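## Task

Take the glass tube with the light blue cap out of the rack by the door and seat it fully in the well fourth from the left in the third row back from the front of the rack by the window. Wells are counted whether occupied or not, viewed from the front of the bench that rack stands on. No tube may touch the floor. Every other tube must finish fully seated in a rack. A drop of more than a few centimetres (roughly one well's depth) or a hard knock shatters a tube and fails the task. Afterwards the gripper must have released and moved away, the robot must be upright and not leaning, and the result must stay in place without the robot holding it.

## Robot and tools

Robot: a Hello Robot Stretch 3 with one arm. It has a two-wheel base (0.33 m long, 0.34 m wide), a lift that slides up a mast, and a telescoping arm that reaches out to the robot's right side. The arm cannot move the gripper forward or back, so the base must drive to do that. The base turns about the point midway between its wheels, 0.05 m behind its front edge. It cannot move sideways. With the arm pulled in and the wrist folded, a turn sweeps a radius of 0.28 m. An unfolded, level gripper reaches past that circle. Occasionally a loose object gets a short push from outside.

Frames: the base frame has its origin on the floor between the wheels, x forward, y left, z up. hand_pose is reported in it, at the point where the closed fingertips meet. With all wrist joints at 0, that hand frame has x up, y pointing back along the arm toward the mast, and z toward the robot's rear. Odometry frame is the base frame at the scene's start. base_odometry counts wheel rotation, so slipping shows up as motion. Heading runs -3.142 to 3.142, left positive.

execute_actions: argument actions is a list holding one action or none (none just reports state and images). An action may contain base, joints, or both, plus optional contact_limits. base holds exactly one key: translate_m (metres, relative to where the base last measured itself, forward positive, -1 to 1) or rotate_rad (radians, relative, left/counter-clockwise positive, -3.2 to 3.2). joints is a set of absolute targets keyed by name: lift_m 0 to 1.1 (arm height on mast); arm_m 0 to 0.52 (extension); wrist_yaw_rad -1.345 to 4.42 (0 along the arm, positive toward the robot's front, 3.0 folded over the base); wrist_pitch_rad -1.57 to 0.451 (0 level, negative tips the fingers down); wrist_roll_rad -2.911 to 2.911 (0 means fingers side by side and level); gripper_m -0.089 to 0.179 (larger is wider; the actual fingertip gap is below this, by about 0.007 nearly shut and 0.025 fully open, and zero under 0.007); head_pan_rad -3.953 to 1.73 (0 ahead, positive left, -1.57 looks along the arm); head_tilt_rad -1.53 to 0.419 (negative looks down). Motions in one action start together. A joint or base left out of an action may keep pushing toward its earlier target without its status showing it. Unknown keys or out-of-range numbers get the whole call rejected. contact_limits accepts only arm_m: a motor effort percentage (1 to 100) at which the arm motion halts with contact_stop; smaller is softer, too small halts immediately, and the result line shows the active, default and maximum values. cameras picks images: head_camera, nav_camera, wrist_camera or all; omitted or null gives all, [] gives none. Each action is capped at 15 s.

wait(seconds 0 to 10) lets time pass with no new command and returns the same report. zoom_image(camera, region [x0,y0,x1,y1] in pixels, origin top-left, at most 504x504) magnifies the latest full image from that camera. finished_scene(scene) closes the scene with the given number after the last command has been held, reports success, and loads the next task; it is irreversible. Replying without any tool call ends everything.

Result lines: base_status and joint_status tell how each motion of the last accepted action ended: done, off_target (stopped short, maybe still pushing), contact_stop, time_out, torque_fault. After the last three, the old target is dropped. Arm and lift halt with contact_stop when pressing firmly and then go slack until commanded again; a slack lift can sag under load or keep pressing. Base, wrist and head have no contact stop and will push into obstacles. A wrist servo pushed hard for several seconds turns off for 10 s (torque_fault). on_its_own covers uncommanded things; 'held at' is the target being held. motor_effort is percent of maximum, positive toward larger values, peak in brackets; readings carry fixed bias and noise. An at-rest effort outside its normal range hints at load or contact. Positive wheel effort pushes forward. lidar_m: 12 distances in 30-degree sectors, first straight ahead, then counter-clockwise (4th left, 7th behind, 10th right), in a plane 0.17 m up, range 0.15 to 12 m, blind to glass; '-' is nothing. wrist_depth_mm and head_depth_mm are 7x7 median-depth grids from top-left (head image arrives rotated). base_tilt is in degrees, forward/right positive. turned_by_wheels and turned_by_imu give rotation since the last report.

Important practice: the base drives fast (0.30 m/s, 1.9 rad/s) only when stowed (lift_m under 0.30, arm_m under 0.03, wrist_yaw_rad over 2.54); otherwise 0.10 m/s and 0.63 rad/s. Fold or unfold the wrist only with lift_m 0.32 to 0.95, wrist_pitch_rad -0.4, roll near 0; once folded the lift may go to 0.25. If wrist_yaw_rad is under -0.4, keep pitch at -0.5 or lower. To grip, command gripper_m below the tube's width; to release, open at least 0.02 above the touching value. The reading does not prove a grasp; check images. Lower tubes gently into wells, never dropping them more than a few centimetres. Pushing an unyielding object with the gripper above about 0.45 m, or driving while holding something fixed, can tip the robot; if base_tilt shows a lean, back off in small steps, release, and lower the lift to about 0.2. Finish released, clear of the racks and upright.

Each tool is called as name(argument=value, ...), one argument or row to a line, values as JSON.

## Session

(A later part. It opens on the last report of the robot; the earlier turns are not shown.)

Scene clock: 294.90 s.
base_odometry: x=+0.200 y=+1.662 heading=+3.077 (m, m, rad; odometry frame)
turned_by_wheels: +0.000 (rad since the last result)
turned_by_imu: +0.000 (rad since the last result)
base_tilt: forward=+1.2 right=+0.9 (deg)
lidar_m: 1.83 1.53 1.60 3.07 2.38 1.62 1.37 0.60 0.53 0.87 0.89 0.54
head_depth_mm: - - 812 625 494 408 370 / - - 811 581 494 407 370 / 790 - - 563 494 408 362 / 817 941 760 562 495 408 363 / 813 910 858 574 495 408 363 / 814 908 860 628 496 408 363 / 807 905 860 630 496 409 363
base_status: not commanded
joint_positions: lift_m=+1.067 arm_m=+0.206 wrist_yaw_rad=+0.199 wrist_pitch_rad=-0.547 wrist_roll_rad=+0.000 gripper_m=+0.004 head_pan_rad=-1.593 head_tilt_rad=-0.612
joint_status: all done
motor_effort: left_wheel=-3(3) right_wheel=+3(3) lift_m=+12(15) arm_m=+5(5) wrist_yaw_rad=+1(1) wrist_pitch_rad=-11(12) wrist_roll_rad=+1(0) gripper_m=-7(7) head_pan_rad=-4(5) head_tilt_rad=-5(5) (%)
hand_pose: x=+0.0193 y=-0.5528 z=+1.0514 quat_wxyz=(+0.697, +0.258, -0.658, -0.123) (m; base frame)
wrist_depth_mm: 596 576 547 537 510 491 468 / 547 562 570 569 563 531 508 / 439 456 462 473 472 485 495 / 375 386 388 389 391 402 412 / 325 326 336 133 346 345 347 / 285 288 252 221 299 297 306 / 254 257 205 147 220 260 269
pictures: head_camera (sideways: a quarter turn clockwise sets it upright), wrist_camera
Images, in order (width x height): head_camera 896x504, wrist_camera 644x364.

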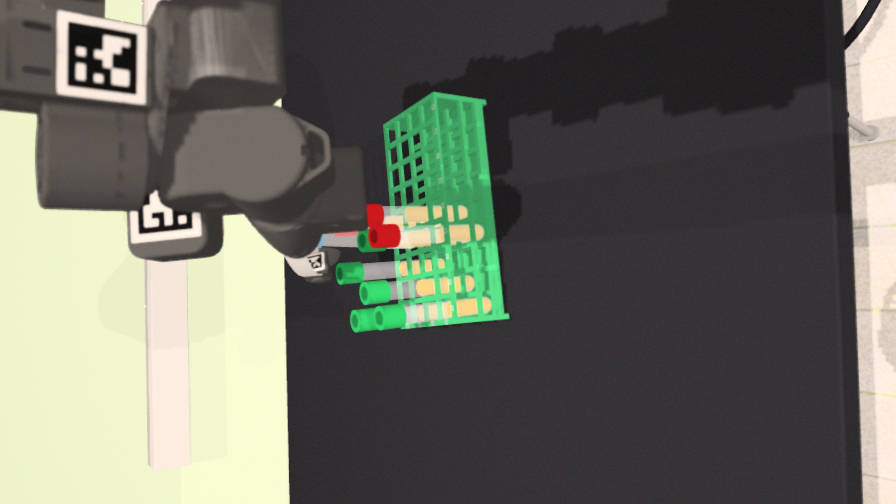

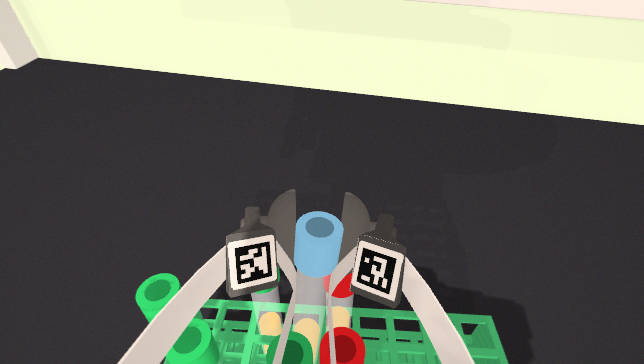

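execute_actions(
  actions=[
    {"joints":{"lift_m":1.088}},
  ],
  cameras=[],
)

execute_actions(
  actions=[
    {"joints":{"arm_m":0.196}},
  ],
  cameras=["wrist_camera","head_camera"],
)

zoom_image(
  camera="wrist_camera",
  region=[240, 264, 400, 364],
)

zoom_image(
  camera="head_camera",
  region=[300, 180, 460, 300],
)

Scene clock: 297.43 s.
base_odometry: x=+0.200 y=+1.662 heading=+3.077 (m, m, rad; odometry frame)
turned_by_wheels: +0.000 (rad since the last result)
turned_by_imu: +0.000 (rad since the last result)
base_tilt: forward=+1.3 right=+0.9 (deg)
lidar_m: 1.83 1.53 1.60 3.05 2.39 1.62 1.37 0.60 0.53 0.87 0.89 0.54
head_depth_mm: - - 851 624 494 406 370 / - - 855 575 493 407 370 / - - 772 563 493 408 362 / 809 936 775 560 494 408 362 / 817 914 857 562 495 409 363 / 814 908 856 628 495 409 363 / 809 903 861 629 496 409 363
base_status: not commanded
joint_positions: lift_m=+1.088 arm_m=+0.206 wrist_yaw_rad=+0.199 wrist_pitch_rad=-0.582 wrist_roll_rad=+0.000 gripper_m=+0.004 head_pan_rad=-1.593 head_tilt_rad=-0.612
joint_status: all done
motor_effort: left_wheel=-1(2) right_wheel=+3(3) lift_m=+25(25) arm_m=+5(6) wrist_yaw_rad=+1(1) wrist_pitch_rad=+6(11) wrist_roll_rad=+0(0) gripper_m=-7(7) head_pan_rad=-5(5) head_tilt_rad=-5(5) (%)
hand_pose: x=+0.0182 y=-0.5474 z=+1.0654 quat_wxyz=(+0.694, +0.269, -0.654, -0.135) (m; base frame)
wrist_depth_mm: 590 580 542 533 513 494 476 / 536 542 560 572 572 545 526 / 449 459 464 469 478 483 495 / 383 389 391 398 406 407 415 / 337 340 343 133 349 351 358 / 298 302 234 235 310 312 313 / 269 271 226 219 230 274 281
pictures: none
No camera images: the call's "cameras" was empty. Leave "cameras" out to get every camera's image.

Scene clock: 298.27 s.
base_odometry: x=+0.200 y=+1.662 heading=+3.077 (m, m, rad; odometry frame)
turned_by_wheels: +0.000 (rad since the last result)
turned_by_imu: +0.000 (rad since the last result)
base_tilt: forward=+1.2 right=+0.9 (deg)
lidar_m: 1.82 1.52 1.60 3.06 2.39 1.62 1.36 0.60 0.53 0.87 0.89 0.54
head_depth_mm: - - 853 625 493 407 369 / - - 853 576 493 408 370 / - - 756 562 494 408 362 / 804 930 773 559 495 408 363 / 816 912 857 563 495 409 363 / 812 907 859 628 495 408 363 / 808 903 860 628 496 409 363
base_status: not commanded
joint_positions: lift_m=+1.088 arm_m=+0.196 wrist_yaw_rad=+0.199 wrist_pitch_rad=-0.582 wrist_roll_rad=+0.000 gripper_m=+0.004 head_pan_rad=-1.593 head_tilt_rad=-0.612
joint_status: all done
motor_effort: left_wheel=-2(3) right_wheel=+2(1) lift_m=+25(25) arm_m=-8(9) wrist_yaw_rad=+1(1) wrist_pitch_rad=+6(6) wrist_roll_rad=+0(1) gripper_m=-7(6) head_pan_rad=-5(5) head_tilt_rad=-5(5) (%)
hand_pose: x=+0.0182 y=-0.5382 z=+1.0654 quat_wxyz=(+0.694, +0.269, -0.654, -0.135) (m; base frame)
wrist_depth_mm: 596 602 572 544 516 503 487 / 541 549 557 576 569 560 534 / 449 457 464 476 475 486 491 / 378 387 395 398 406 410 415 / 337 339 345 134 353 354 360 / 298 301 249 234 309 314 318 / 268 269 216 184 243 274 281
pictures: head_camera (sideways: a quarter turn clockwise sets it upright), wrist_camera
Images, in order (width x height): head_camera 896x504, wrist_camera 644x364.

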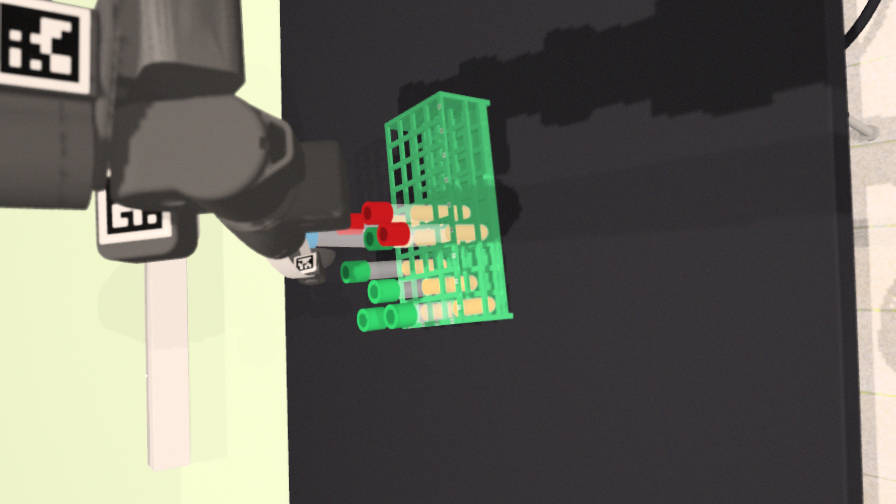

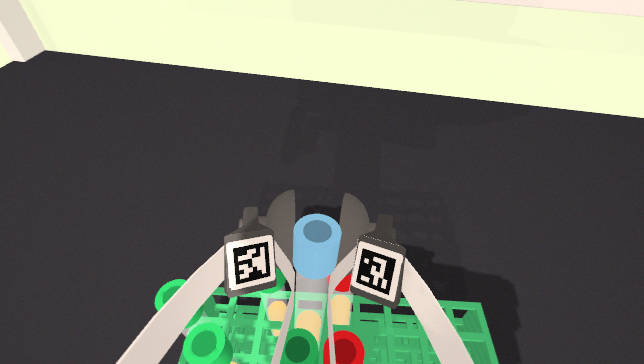

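Region (240, 264, 400, 364) of wrist_camera's 644x364 image, scaled by 3.150; it fills the top 315 rows of this view, and the rest is white.

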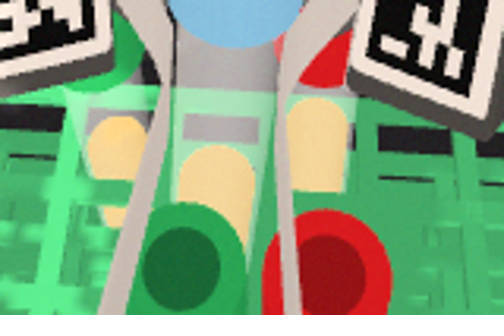

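Region (300, 180, 460, 300) of head_camera's 896x504 image, scaled by 3.150, with more detail than that image has; it fills the top 378 rows of this view, and the rest is white.

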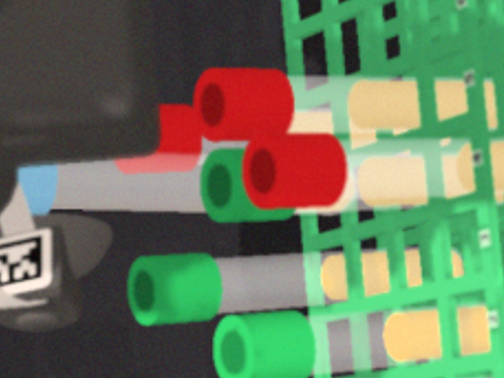

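execute_actions(
  actions=[
    {"joints":{"lift_m":1.076}},
  ],
  cameras=["wrist_camera"],
)

execute_actions(
  actions=[
    {"joints":{"lift_m":1.068}},
  ],
  cameras=["wrist_camera","head_camera"],
)

zoom_image(
  camera="wrist_camera",
  region=[240, 264, 400, 364],
)

Scene clock: 299.67 s.
base_odometry: x=+0.200 y=+1.662 heading=+3.077 (m, m, rad; odometry frame)
turned_by_wheels: +0.000 (rad since the last result)
turned_by_imu: +0.000 (rad since the last result)
base_tilt: forward=+1.3 right=+0.9 (deg)
lidar_m: 1.83 1.52 1.60 3.08 2.39 1.62 1.36 0.60 0.53 0.87 0.89 0.54
head_depth_mm: - - 831 625 492 407 369 / - - 812 575 493 407 370 / - - - 561 495 408 362 / 814 932 776 560 494 408 363 / 815 914 855 562 496 409 362 / 814 909 860 628 495 409 362 / 809 906 860 628 496 409 363
base_status: not commanded
joint_positions: lift_m=+1.076 arm_m=+0.196 wrist_yaw_rad=+0.199 wrist_pitch_rad=-0.571 wrist_roll_rad=+0.000 gripper_m=+0.004 head_pan_rad=-1.593 head_tilt_rad=-0.612
joint_status: all done
motor_effort: left_wheel=-3(3) right_wheel=+2(2) lift_m=+15(22) arm_m=-7(7) wrist_yaw_rad=+1(1) wrist_pitch_rad=+1(6) wrist_roll_rad=+0(0) gripper_m=-6(7) head_pan_rad=-5(5) head_tilt_rad=-5(5) (%)
hand_pose: x=+0.0185 y=-0.5399 z=+1.0563 quat_wxyz=(+0.695, +0.266, -0.655, -0.131) (m; base frame)
wrist_depth_mm: 587 588 565 542 522 509 488 / 531 542 552 577 558 551 527 / 437 443 449 459 466 484 486 / 373 379 381 393 396 401 408 / 325 332 341 134 343 347 350 / 290 288 252 225 303 303 307 / 259 262 207 153 233 266 275
pictures: wrist_camera
Images, in order (width x height): wrist_camera 644x364.

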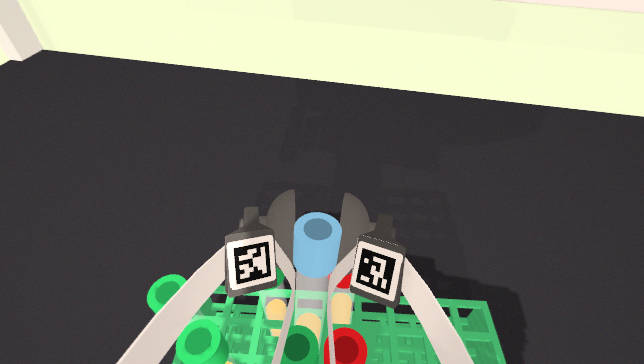

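Scene clock: 300.83 s.
base_odometry: x=+0.200 y=+1.662 heading=+3.077 (m, m, rad; odometry frame)
turned_by_wheels: +0.000 (rad since the last result)
turned_by_imu: +0.000 (rad since the last result)
base_tilt: forward=+1.2 right=+1.0 (deg)
lidar_m: 1.82 1.53 1.60 3.05 2.39 1.62 1.36 0.60 0.53 0.88 0.89 0.54
head_depth_mm: - - 809 623 494 407 370 / - - 812 576 494 407 370 / 790 - - 562 494 408 362 / 819 943 815 560 495 408 363 / 815 914 858 564 495 408 363 / 812 911 861 630 495 408 363 / 809 903 860 629 496 409 363
base_status: not commanded
joint_positions: lift_m=+1.068 arm_m=+0.196 wrist_yaw_rad=+0.196 wrist_pitch_rad=-0.553 wrist_roll_rad=+0.000 gripper_m=+0.004 head_pan_rad=-1.593 head_tilt_rad=-0.612
joint_status: all done
motor_effort: left_wheel=-5(5) right_wheel=+5(5) lift_m=+14(15) arm_m=-6(7) wrist_yaw_rad=+5(6) wrist_pitch_rad=-8(12) wrist_roll_rad=+0(0) gripper_m=-5(6) head_pan_rad=-5(5) head_tilt_rad=-5(5) (%)
hand_pose: x=+0.0184 y=-0.5428 z=+1.0520 quat_wxyz=(+0.696, +0.259, -0.658, -0.126) (m; base frame)
wrist_depth_mm: 595 589 567 534 519 499 484 / 539 543 557 571 553 550 541 / 445 446 459 460 472 476 488 / 370 380 384 389 394 398 407 / 323 328 335 126 339 342 351 / 287 285 278 225 297 300 305 / 253 257 211 146 231 264 272
pictures: head_camera (sideways: a quarter turn clockwise sets it upright), wrist_camera
Images, in order (width x height): head_camera 896x504, wrist_camera 644x364.

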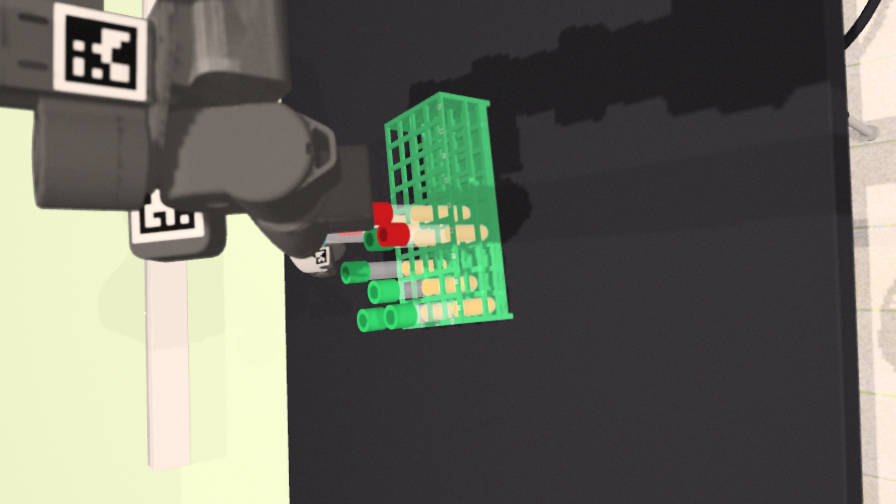

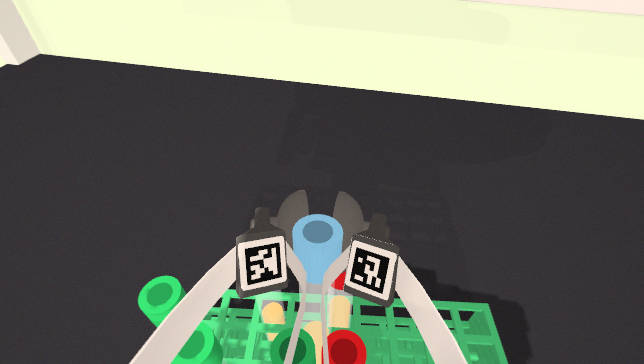

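Region (240, 264, 400, 364) of wrist_camera's 644x364 image, scaled by 3.150; it fills the top 315 rows of this view, and the rest is white.

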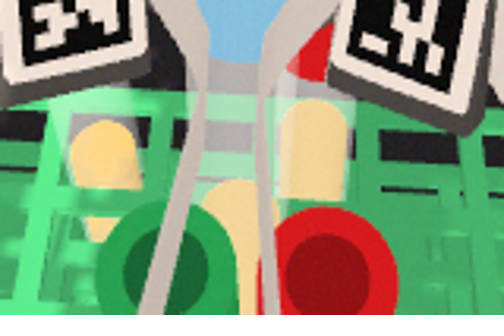

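execute_actions(
  actions=[
    {"joints":{"lift_m":1.073}},
  ],
  cameras=["wrist_camera","head_camera"],
)

zoom_image(
  camera="head_camera",
  region=[280, 180, 460, 310],
)

zoom_image(
  camera="wrist_camera",
  region=[220, 170, 420, 364],
)

Scene clock: 302.73 s.
base_odometry: x=+0.200 y=+1.662 heading=+3.077 (m, m, rad; odometry frame)
turned_by_wheels: +0.000 (rad since the last result)
turned_by_imu: +0.000 (rad since the last result)
base_tilt: forward=+1.2 right=+1.0 (deg)
lidar_m: 1.83 1.53 1.60 3.08 2.38 1.62 1.37 0.60 0.53 0.88 0.89 0.53
head_depth_mm: - - 832 624 493 407 369 / - - 808 574 493 407 370 / - - - 562 494 408 363 / 819 944 812 560 495 408 362 / 816 913 857 563 495 409 363 / 812 910 857 629 495 409 363 / 809 903 859 628 495 408 363
base_status: not commanded
joint_positions: lift_m=+1.073 arm_m=+0.196 wrist_yaw_rad=+0.196 wrist_pitch_rad=-0.569 wrist_roll_rad=+0.000 gripper_m=+0.004 head_pan_rad=-1.593 head_tilt_rad=-0.612
joint_status: all done
motor_effort: left_wheel=-3(4) right_wheel=+5(5) lift_m=+25(26) arm_m=-6(7) wrist_yaw_rad=+4(5) wrist_pitch_rad=-1(8) wrist_roll_rad=+1(1) gripper_m=-6(5) head_pan_rad=-4(5) head_tilt_rad=-5(5) (%)
hand_pose: x=+0.0179 y=-0.5404 z=+1.0530 quat_wxyz=(+0.695, +0.264, -0.656, -0.132) (m; base frame)
wrist_depth_mm: 607 604 566 533 517 511 489 / 529 534 552 565 562 542 534 / 432 437 452 452 464 473 474 / 372 376 381 389 386 397 400 / 320 325 332 126 338 340 346 / 285 281 247 218 296 301 300 / 257 258 210 147 230 256 270
pictures: head_camera (sideways: a quarter turn clockwise sets it upright), wrist_camera
Images, in order (width x height): head_camera 896x504, wrist_camera 644x364.

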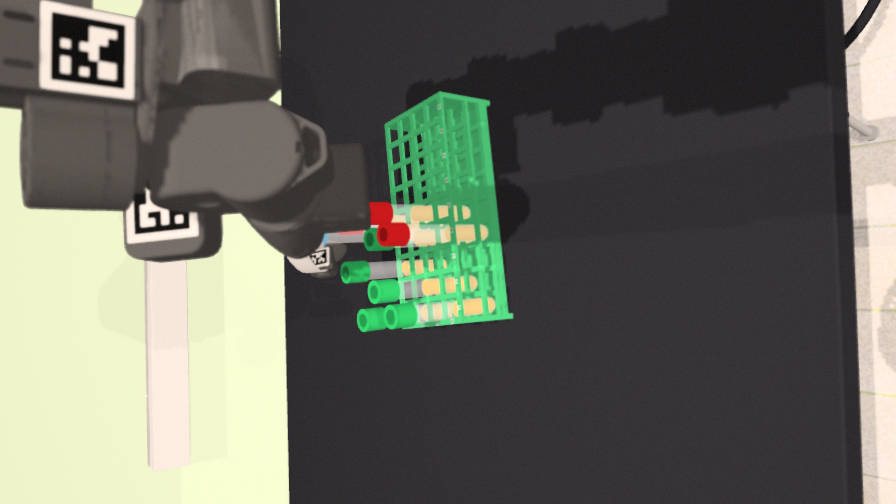

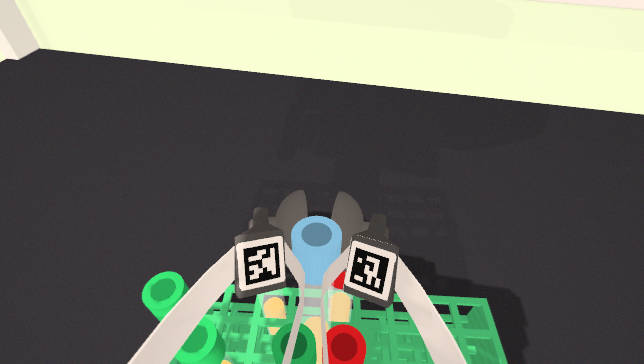

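Region (280, 180, 460, 310) of head_camera's 896x504 image, scaled by 2.800, with more detail than that image has.

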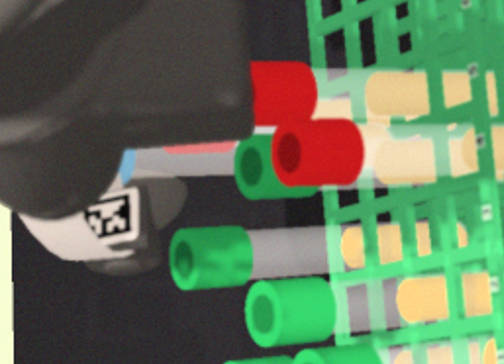

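Region (220, 170, 420, 364) of wrist_camera's 644x364 image, scaled by 2.520; it fills the top 489 rows of this view, and the rest is white.

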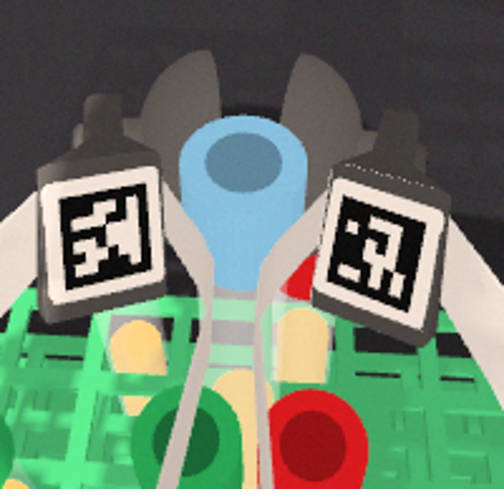

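execute_actions(
  actions=[
    {"joints":{"lift_m":1.080}},
  ],
  cameras=["wrist_camera","head_camera"],
)

zoom_image(
  camera="wrist_camera",
  region=[220, 170, 420, 364],
)

Scene clock: 304.33 s.
base_odometry: x=+0.200 y=+1.662 heading=+3.077 (m, m, rad; odometry frame)
turned_by_wheels: +0.000 (rad since the last result)
turned_by_imu: +0.000 (rad since the last result)
base_tilt: forward=+1.3 right=+0.9 (deg)
lidar_m: 1.83 1.53 1.60 3.05 2.39 1.62 1.36 0.60 0.53 0.87 0.89 0.54
head_depth_mm: - - 853 624 493 407 369 / - - 812 575 494 407 370 / - - - 562 494 408 362 / 817 934 792 559 495 408 362 / 816 914 856 564 495 409 363 / 810 907 859 629 495 408 363 / 809 905 860 629 496 409 363
base_status: not commanded
joint_positions: lift_m=+1.080 arm_m=+0.196 wrist_yaw_rad=+0.196 wrist_pitch_rad=-0.576 wrist_roll_rad=+0.000 gripper_m=+0.004 head_pan_rad=-1.593 head_tilt_rad=-0.612
joint_status: all done
motor_effort: left_wheel=-5(3) right_wheel=+4(5) lift_m=+24(26) arm_m=-6(6) wrist_yaw_rad=+4(5) wrist_pitch_rad=+3(3) wrist_roll_rad=+0(1) gripper_m=-6(5) head_pan_rad=-5(5) head_tilt_rad=-5(4) (%)
hand_pose: x=+0.0177 y=-0.5393 z=+1.0586 quat_wxyz=(+0.694, +0.266, -0.655, -0.134) (m; base frame)
wrist_depth_mm: 603 606 568 544 520 496 487 / 532 552 552 571 565 550 529 / 442 442 458 458 468 473 492 / 375 386 382 390 397 401 407 / 328 335 338 126 349 342 353 / 291 294 254 228 303 309 307 / 263 262 209 152 231 267 279
pictures: head_camera (sideways: a quarter turn clockwise sets it upright), wrist_camera
Images, in order (width x height): head_camera 896x504, wrist_camera 644x364.

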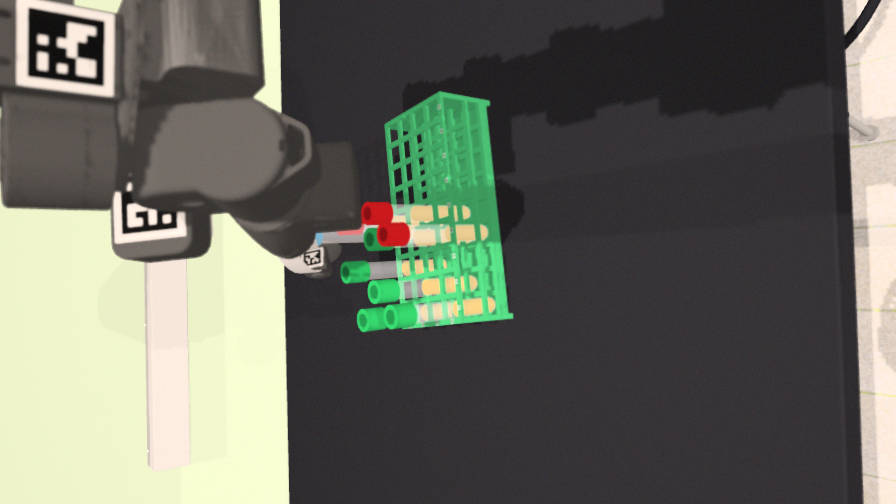

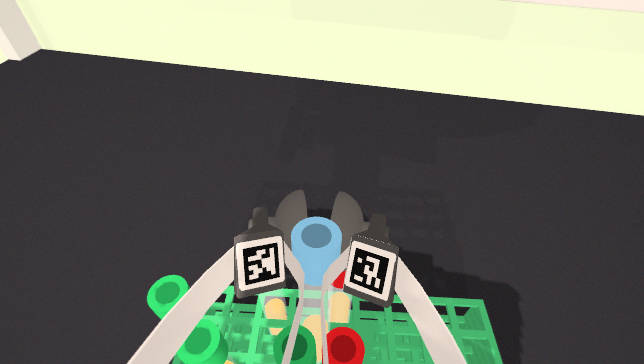

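Region (220, 170, 420, 364) of wrist_camera's 644x364 image, scaled by 2.520; it fills the top 489 rows of this view, and the rest is white.

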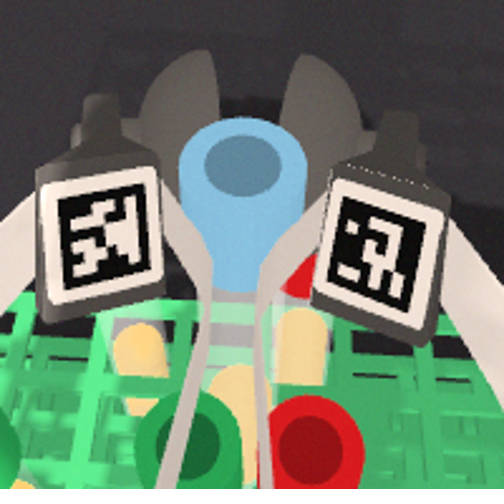

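execute_actions(
  actions=[
    {"joints":{"lift_m":1.09}},
  ],
  cameras=["wrist_camera"],
)

execute_actions(
  actions=[
    {"joints":{"lift_m":1.1}},
  ],
  cameras=["wrist_camera","head_camera"],
)

zoom_image(
  camera="head_camera",
  region=[260, 170, 460, 320],
)

Scene clock: 305.70 s.
base_odometry: x=+0.200 y=+1.662 heading=+3.077 (m, m, rad; odometry frame)
turned_by_wheels: +0.000 (rad since the last result)
turned_by_imu: +0.000 (rad since the last result)
base_tilt: forward=+1.2 right=+1.0 (deg)
lidar_m: 1.83 1.53 1.60 3.09 2.39 1.62 1.37 0.60 0.53 0.88 0.89 0.54
head_depth_mm: - - 852 623 493 407 370 / - - 853 576 493 407 370 / - - 773 562 494 408 362 / 808 932 792 560 494 408 362 / 814 914 855 564 495 409 363 / 812 909 857 629 495 408 363 / 809 904 859 629 496 409 363
base_status: not commanded
joint_positions: lift_m=+1.090 arm_m=+0.196 wrist_yaw_rad=+0.196 wrist_pitch_rad=-0.577 wrist_roll_rad=+0.000 gripper_m=+0.004 head_pan_rad=-1.593 head_tilt_rad=-0.612
joint_status: all done
motor_effort: left_wheel=-3(3) right_wheel=+4(4) lift_m=+25(26) arm_m=-7(7) wrist_yaw_rad=+4(4) wrist_pitch_rad=+4(4) wrist_roll_rad=+1(0) gripper_m=-6(5) head_pan_rad=-5(5) head_tilt_rad=-5(6) (%)
hand_pose: x=+0.0177 y=-0.5391 z=+1.0684 quat_wxyz=(+0.694, +0.267, -0.655, -0.134) (m; base frame)
wrist_depth_mm: 617 598 575 546 529 506 484 / 549 567 563 566 564 560 540 / 464 460 472 476 489 497 505 / 388 387 399 407 411 416 423 / 341 346 345 126 358 358 369 / 299 304 294 238 316 313 318 / 270 273 225 169 245 279 285
pictures: wrist_camera
Images, in order (width x height): wrist_camera 644x364.

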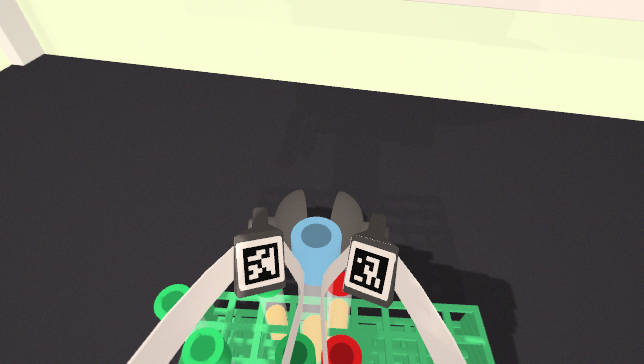

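Scene clock: 306.43 s.
base_odometry: x=+0.200 y=+1.662 heading=+3.077 (m, m, rad; odometry frame)
turned_by_wheels: +0.000 (rad since the last result)
turned_by_imu: +0.000 (rad since the last result)
base_tilt: forward=+1.2 right=+0.9 (deg)
lidar_m: 1.83 1.53 1.60 3.08 2.38 1.62 1.37 0.60 0.53 0.87 0.89 0.54
head_depth_mm: - 971 855 625 493 407 369 / - - 853 575 494 408 370 / - - 774 564 493 409 362 / 806 919 795 558 494 408 362 / 814 914 858 562 495 408 362 / 811 909 860 628 495 409 363 / 809 905 861 631 496 409 363
base_status: not commanded
joint_positions: lift_m=+1.100 arm_m=+0.196 wrist_yaw_rad=+0.196 wrist_pitch_rad=-0.578 wrist_roll_rad=+0.000 gripper_m=+0.004 head_pan_rad=-1.593 head_tilt_rad=-0.612
joint_status: all done
motor_effort: left_wheel=-3(3) right_wheel=+4(4) lift_m=+25(25) arm_m=-6(6) wrist_yaw_rad=+4(4) wrist_pitch_rad=+4(4) wrist_roll_rad=+0(1) gripper_m=-5(4) head_pan_rad=-5(5) head_tilt_rad=-5(5) (%)
hand_pose: x=+0.0177 y=-0.5390 z=+1.0782 quat_wxyz=(+0.694, +0.267, -0.655, -0.135) (m; base frame)
wrist_depth_mm: 615 584 567 546 522 498 486 / 566 581 592 590 579 562 542 / 474 473 481 502 504 504 522 / 404 409 416 417 424 427 435 / 350 350 366 127 366 368 378 / 308 309 304 241 327 324 331 / 279 282 230 232 250 287 296
pictures: head_camera (sideways: a quarter turn clockwise sets it upright), wrist_camera
Images, in order (width x height): head_camera 896x504, wrist_camera 644x364.

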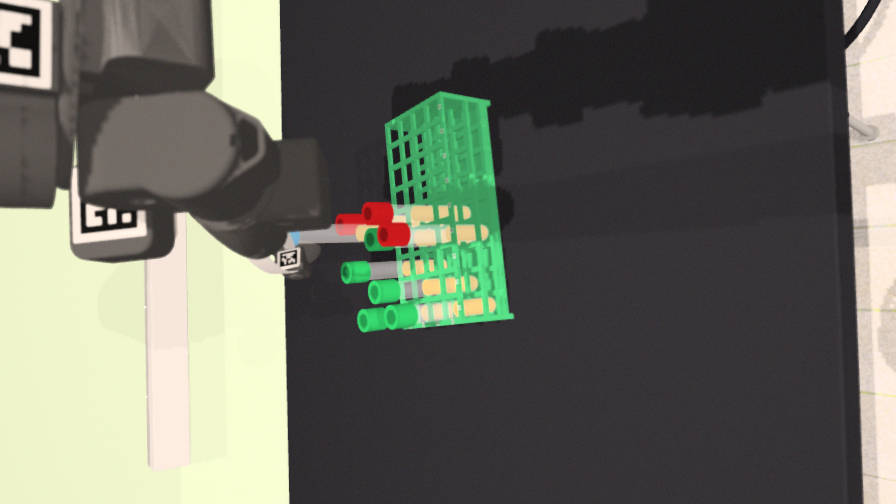

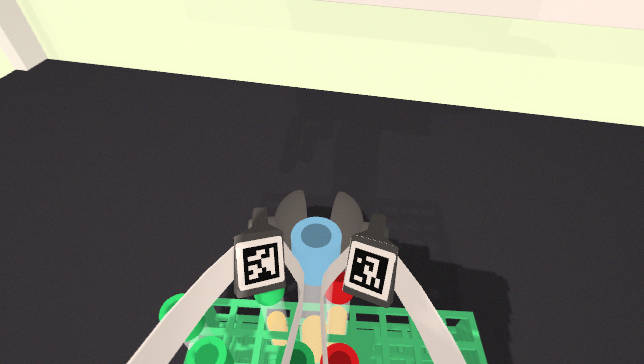

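Region (260, 170, 460, 320) of head_camera's 896x504 image, scaled by 2.520, with more detail than that image has; it fills the top 378 rows of this view, and the rest is white.

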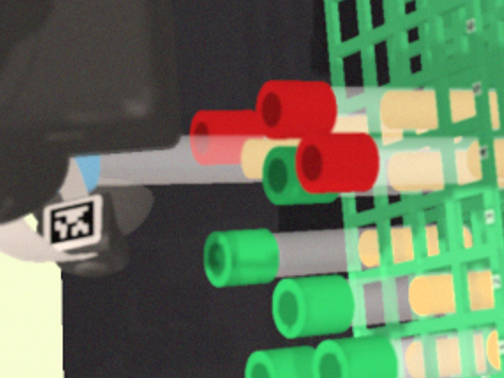

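execute_actions(
  actions=[],
)

Scene clock: 308.43 s.
base_odometry: x=+0.200 y=+1.662 heading=+3.077 (m, m, rad; odometry frame)
turned_by_wheels: +0.000 (rad since the last result)
turned_by_imu: +0.000 (rad since the last result)
base_tilt: forward=+1.3 right=+1.0 (deg)
lidar_m: 1.83 1.53 1.60 3.07 2.39 1.62 1.37 0.60 0.53 0.88 0.89 0.54
head_depth_mm: - 971 853 624 494 407 370 / - - 853 574 494 407 370 / - - 774 563 494 408 362 / 804 919 794 559 493 408 362 / 816 912 857 563 495 408 363 / 813 910 858 628 495 409 363 / 809 904 861 629 495 409 363
base_status: not commanded
joint_positions: lift_m=+1.100 arm_m=+0.196 wrist_yaw_rad=+0.196 wrist_pitch_rad=-0.578 wrist_roll_rad=+0.000 gripper_m=+0.004 head_pan_rad=-1.593 head_tilt_rad=-0.612
joint_status: all done
motor_effort: left_wheel=-3(3) right_wheel=+4(4) lift_m=+25(25) arm_m=-6(6) wrist_yaw_rad=+4(4) wrist_pitch_rad=+4(4) wrist_roll_rad=+0(1) gripper_m=-6(4) head_pan_rad=-5(5) head_tilt_rad=-5(5) (%)
hand_pose: x=+0.0177 y=-0.5390 z=+1.0782 quat_wxyz=(+0.694, +0.267, -0.655, -0.135) (m; base frame)
wrist_depth_mm: 596 594 562 547 523 503 488 / 577 579 593 585 585 544 538 / 473 474 488 500 498 509 518 / 404 407 407 427 424 429 442 / 348 356 362 126 370 374 375 / 311 315 301 243 328 330 329 / 278 281 231 231 251 288 294
pictures: head_camera (sideways: a quarter turn clockwise sets it upright), nav_camera (sideways: a quarter turn counterclockwise sets it upright), wrist_camera
Images, in order (width x height): head_camera 896x504, nav_camera 672x504, wrist_camera 644x364.

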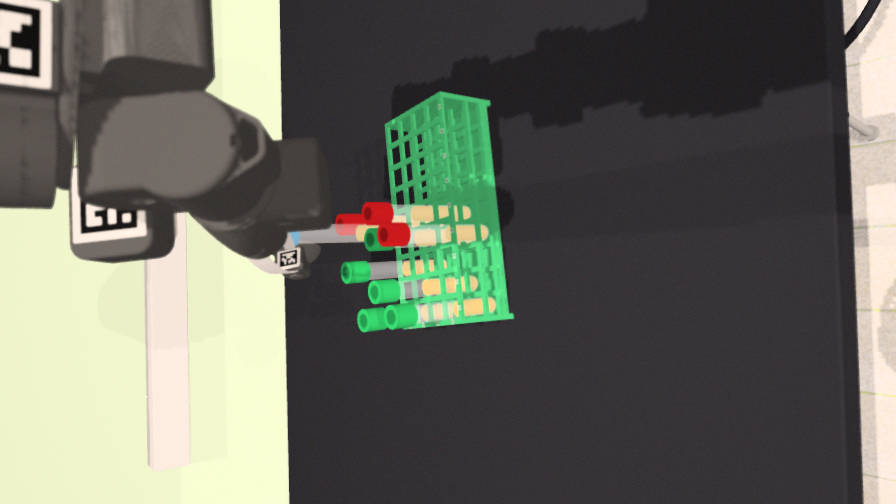

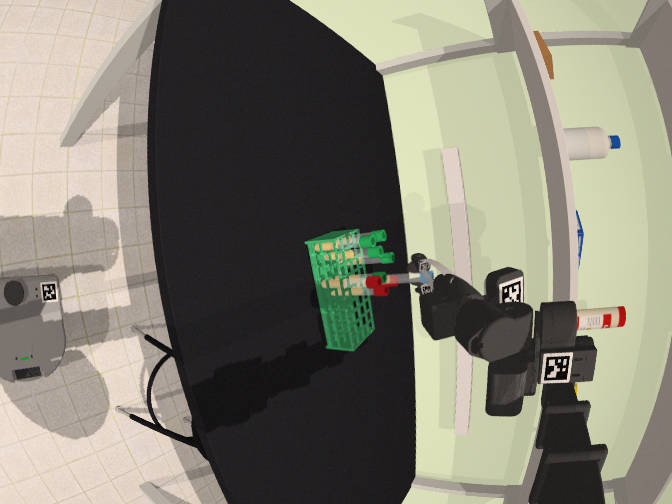

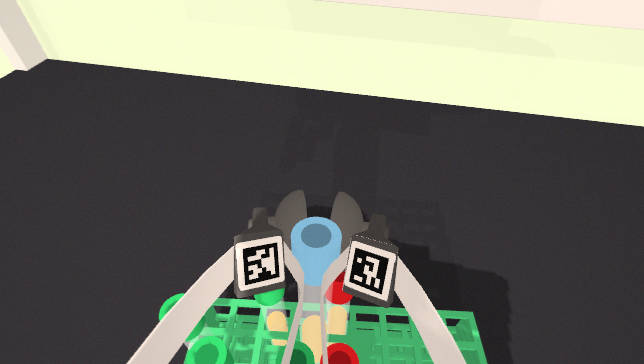

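execute_actions(
  actions=[
    {"base":{"translate_m":-0.062}},
  ],
  cameras=["head_camera","wrist_camera"],
)

zoom_image(
  camera="head_camera",
  region=[270,130,510,330],
)

Scene clock: 312.17 s.
base_odometry: x=+0.262 y=+1.658 heading=+3.077 (m, m, rad; odometry frame)
turned_by_wheels: +0.000 (rad since the last result)
turned_by_imu: +0.000 (rad since the last result)
base_tilt: forward=+1.2 right=+0.9 (deg)
lidar_m: 1.89 1.57 1.68 3.04 2.30 1.56 1.30 0.55 0.51 0.88 0.89 0.60
head_depth_mm: - 975 852 625 493 407 370 / - - 852 625 493 407 370 / - - 772 575 494 408 370 / 810 924 813 542 495 408 371 / 819 917 856 550 495 408 371 / 815 914 859 605 496 409 371 / 815 910 859 628 496 409 363
base_status: done
joint_positions: lift_m=+1.100 arm_m=+0.196 wrist_yaw_rad=+0.202 wrist_pitch_rad=-0.582 wrist_roll_rad=+0.001 gripper_m=+0.004 head_pan_rad=-1.593 head_tilt_rad=-0.612
joint_status: not commanded
motor_effort: left_wheel=-1(8) right_wheel=+2(6) lift_m=+25(26) arm_m=-7(6) wrist_yaw_rad=-1(4) wrist_pitch_rad=+6(6) wrist_roll_rad=+0(1) gripper_m=-4(5) head_pan_rad=-5(5) head_tilt_rad=-4(5) (%)
hand_pose: x=+0.0187 y=-0.5382 z=+1.0774 quat_wxyz=(+0.694, +0.270, -0.653, -0.134) (m; base frame)
wrist_depth_mm: 617 617 560 557 531 504 488 / 566 573 593 592 576 557 537 / 469 468 480 485 504 511 512 / 401 410 410 412 420 423 435 / 349 356 358 126 366 369 373 / 312 311 304 307 324 326 329 / 272 180 237 236 245 292 294
pictures: head_camera (sideways: a quarter turn clockwise sets it upright), wrist_camera
Images, in order (width x height): head_camera 896x504, wrist_camera 644x364.

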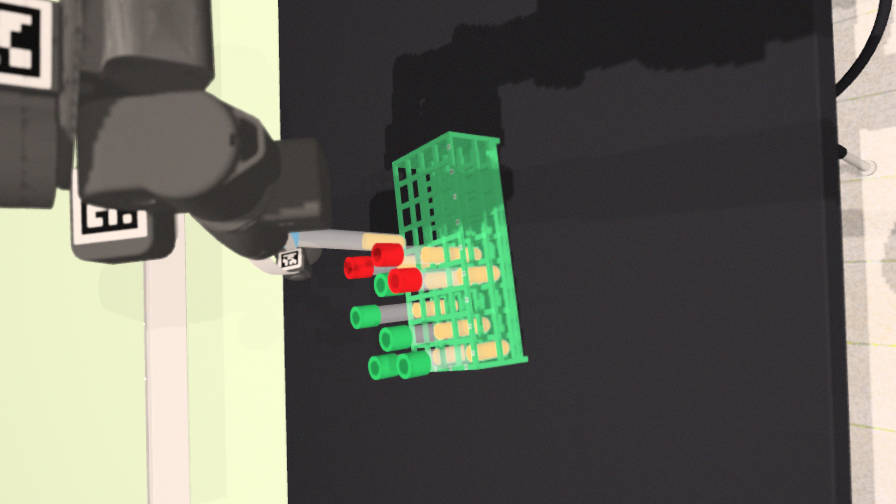

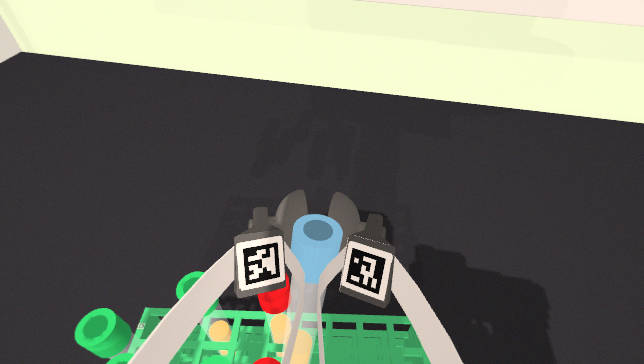

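Region (270, 130, 510, 330) of head_camera's 896x504 image, scaled by 2.100, with more detail than that image has.

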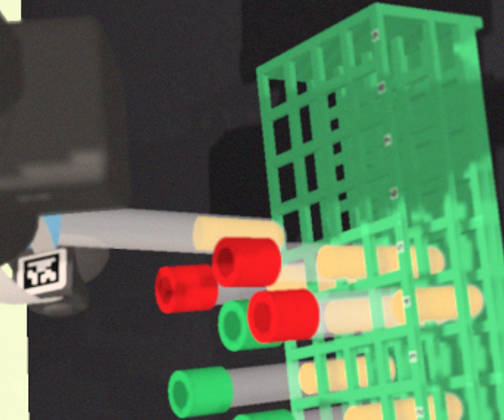

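execute_actions(
  actions=[
    {"base":{"translate_m":-0.012}},
  ],
  cameras=["head_camera","wrist_camera"],
)

zoom_image(
  camera="head_camera",
  region=[270,130,510,330],
)

Scene clock: 318.40 s.
base_odometry: x=+0.274 y=+1.657 heading=+3.077 (m, m, rad; odometry frame)
turned_by_wheels: +0.000 (rad since the last result)
turned_by_imu: +0.000 (rad since the last result)
base_tilt: forward=+1.3 right=+1.0 (deg)
lidar_m: 1.90 1.59 1.70 3.68 2.28 1.54 1.29 0.54 0.51 0.51 0.89 0.61
head_depth_mm: - 976 851 626 492 407 888 / - - 853 625 493 407 370 / - - 774 576 495 408 370 / 813 927 812 553 495 409 371 / 821 920 859 542 495 408 371 / 818 917 858 584 496 409 371 / 814 913 861 628 496 408 371
base_status: done
joint_positions: lift_m=+1.100 arm_m=+0.196 wrist_yaw_rad=+0.202 wrist_pitch_rad=-0.582 wrist_roll_rad=+0.001 gripper_m=+0.004 head_pan_rad=-1.593 head_tilt_rad=-0.612
joint_status: not commanded
motor_effort: left_wheel=-2(8) right_wheel=+3(5) lift_m=+25(25) arm_m=-7(6) wrist_yaw_rad=-1(1) wrist_pitch_rad=+6(6) wrist_roll_rad=+1(0) gripper_m=-4(4) head_pan_rad=-5(4) head_tilt_rad=-5(5) (%)
hand_pose: x=+0.0187 y=-0.5381 z=+1.0774 quat_wxyz=(+0.694, +0.270, -0.653, -0.134) (m; base frame)
wrist_depth_mm: 635 607 585 557 527 507 493 / 571 576 586 608 587 564 544 / 466 471 484 493 504 505 515 / 400 403 410 416 426 429 433 / 352 352 356 127 369 371 376 / 310 309 244 308 325 324 328 / 270 226 236 241 241 291 297
pictures: head_camera (sideways: a quarter turn clockwise sets it upright), wrist_camera
Images, in order (width x height): head_camera 896x504, wrist_camera 644x364.

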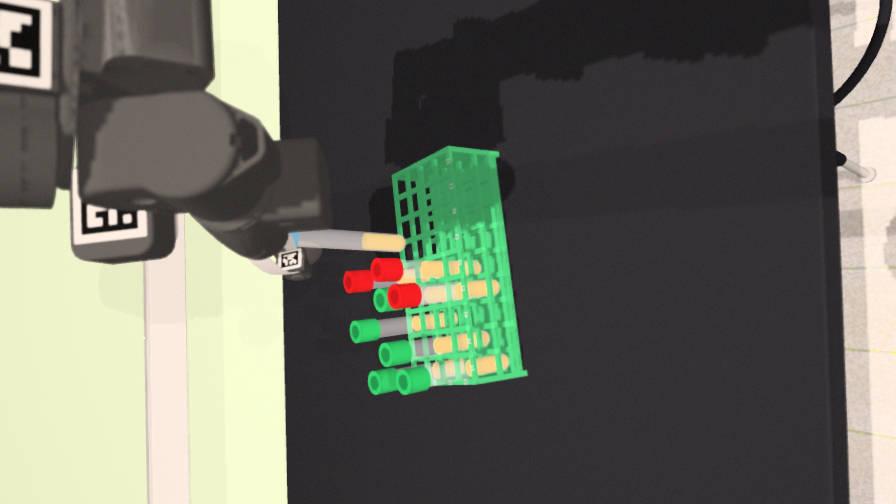

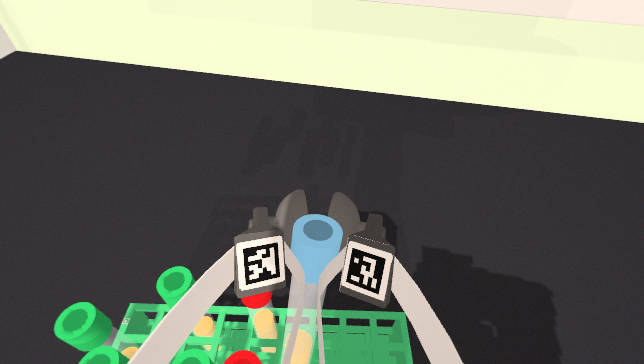

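Region (270, 130, 510, 330) of head_camera's 896x504 image, scaled by 2.100, with more detail than that image has.

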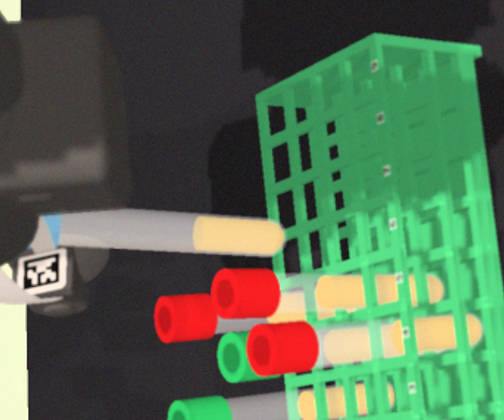

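execute_actions(
  actions=[
    {"base":{"translate_m":-0.019}},
  ],
  cameras=["head_camera","wrist_camera"],
)

zoom_image(
  camera="head_camera",
  region=[340,160,510,300],
)

Scene clock: 320.00 s.
base_odometry: x=+0.293 y=+1.656 heading=+3.077 (m, m, rad; odometry frame)
turned_by_wheels: +0.000 (rad since the last result)
turned_by_imu: +0.000 (rad since the last result)
base_tilt: forward=+1.3 right=+0.9 (deg)
lidar_m: 1.92 1.60 1.72 3.05 2.24 1.53 1.27 0.53 0.53 0.51 0.90 0.62
head_depth_mm: - 983 852 625 493 407 891 / - - 854 626 494 408 924 / - - 773 590 494 408 370 / 814 927 812 563 494 408 371 / 822 921 856 537 495 408 371 / 820 918 858 558 496 409 371 / 816 915 858 629 496 408 372
base_status: done
joint_positions: lift_m=+1.100 arm_m=+0.196 wrist_yaw_rad=+0.202 wrist_pitch_rad=-0.582 wrist_roll_rad=+0.001 gripper_m=+0.004 head_pan_rad=-1.593 head_tilt_rad=-0.612
joint_status: not commanded
motor_effort: left_wheel=-2(7) right_wheel=+2(3) lift_m=+25(26) arm_m=-7(7) wrist_yaw_rad=-1(1) wrist_pitch_rad=+6(6) wrist_roll_rad=+0(1) gripper_m=-4(4) head_pan_rad=-4(5) head_tilt_rad=-5(5) (%)
hand_pose: x=+0.0187 y=-0.5381 z=+1.0774 quat_wxyz=(+0.694, +0.270, -0.653, -0.134) (m; base frame)
wrist_depth_mm: 643 601 586 567 543 512 497 / 575 561 587 594 587 569 547 / 474 479 487 491 500 504 508 / 401 408 411 420 422 419 438 / 348 353 361 127 368 369 369 / 310 305 242 248 323 327 330 / 178 235 236 235 281 291 294
pictures: head_camera (sideways: a quarter turn clockwise sets it upright), wrist_camera
Images, in order (width x height): head_camera 896x504, wrist_camera 644x364.

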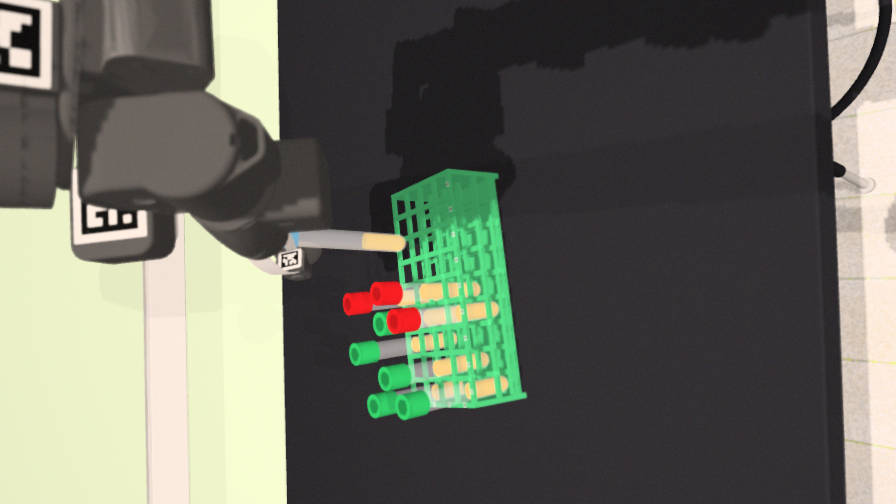

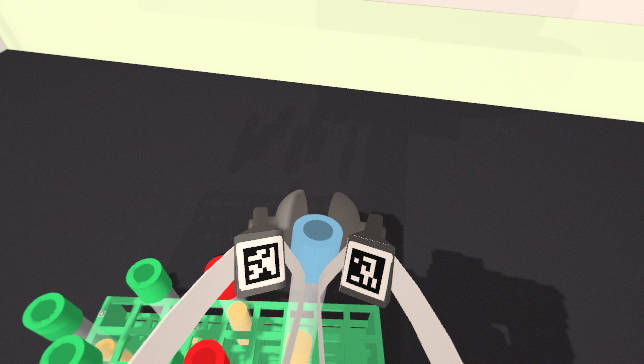

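Region (340, 160, 510, 300) of head_camera's 896x504 image, scaled by 2.965, with more detail than that image has; it fills the top 415 rows of this view, and the rest is white.

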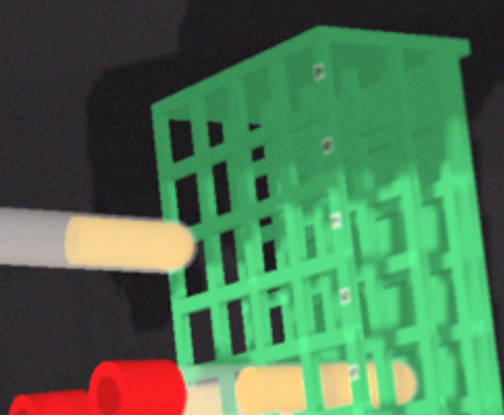

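execute_actions(
  actions=[
    {"joints":{"lift_m":1.088}},
  ],
  cameras=["head_camera"],
)

zoom_image(
  camera="head_camera",
  region=[340,160,510,300],
)

Scene clock: 322.03 s.
base_odometry: x=+0.293 y=+1.656 heading=+3.077 (m, m, rad; odometry frame)
turned_by_wheels: +0.000 (rad since the last result)
turned_by_imu: +0.000 (rad since the last result)
base_tilt: forward=+1.3 right=+0.9 (deg)
lidar_m: 1.92 1.60 1.72 3.06 2.24 1.52 1.27 0.53 0.54 0.51 0.90 0.63
head_depth_mm: - - 853 624 493 407 892 / - - 854 627 494 408 928 / - - 756 590 494 407 371 / 813 942 793 562 494 408 371 / 823 920 857 537 496 408 371 / 821 920 860 557 495 409 371 / 817 913 862 629 496 408 371
base_status: not commanded
joint_positions: lift_m=+1.088 arm_m=+0.196 wrist_yaw_rad=+0.202 wrist_pitch_rad=-0.583 wrist_roll_rad=+0.001 gripper_m=+0.004 head_pan_rad=-1.593 head_tilt_rad=-0.612
joint_status: all done
motor_effort: left_wheel=-2(2) right_wheel=+2(1) lift_m=+15(23) arm_m=-6(6) wrist_yaw_rad=-1(1) wrist_pitch_rad=+6(6) wrist_roll_rad=+0(0) gripper_m=-4(4) head_pan_rad=-5(5) head_tilt_rad=-5(5) (%)
hand_pose: x=+0.0186 y=-0.5380 z=+1.0659 quat_wxyz=(+0.694, +0.270, -0.653, -0.134) (m; base frame)
wrist_depth_mm: 618 600 582 554 527 509 489 / 535 549 563 583 581 552 535 / 452 457 461 467 479 483 496 / 384 385 392 403 406 413 411 / 337 336 347 127 353 351 355 / 297 236 238 292 311 311 316 / 163 219 224 224 274 281 282
pictures: head_camera (sideways: a quarter turn clockwise sets it upright)
Images, in order (width x height): head_camera 896x504.

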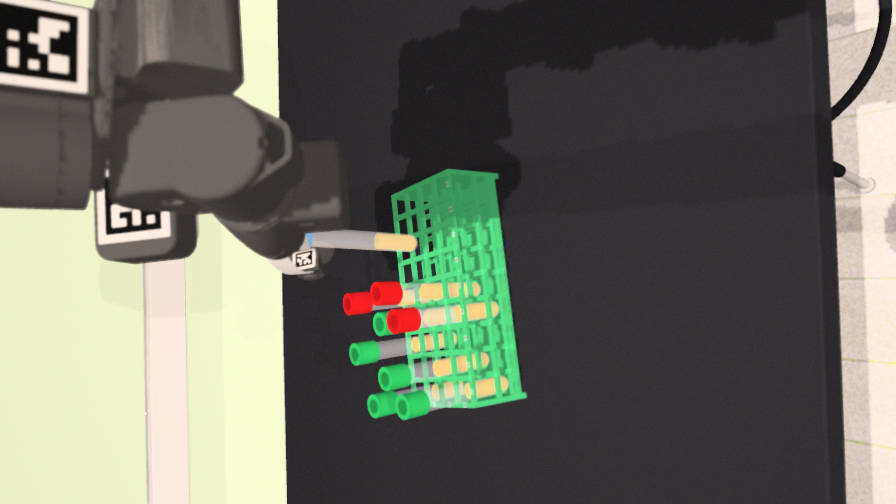

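Region (340, 160, 510, 300) of head_camera's 896x504 image, scaled by 2.965, with more detail than that image has; it fills the top 415 rows of this view, and the rest is white.

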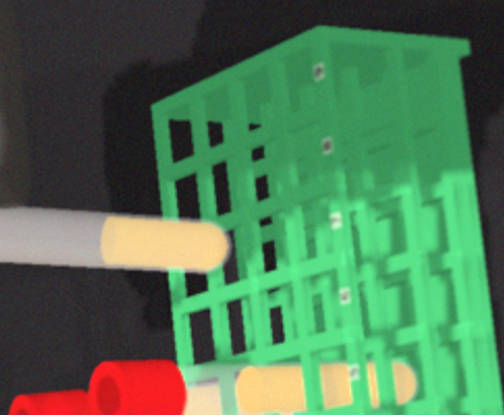

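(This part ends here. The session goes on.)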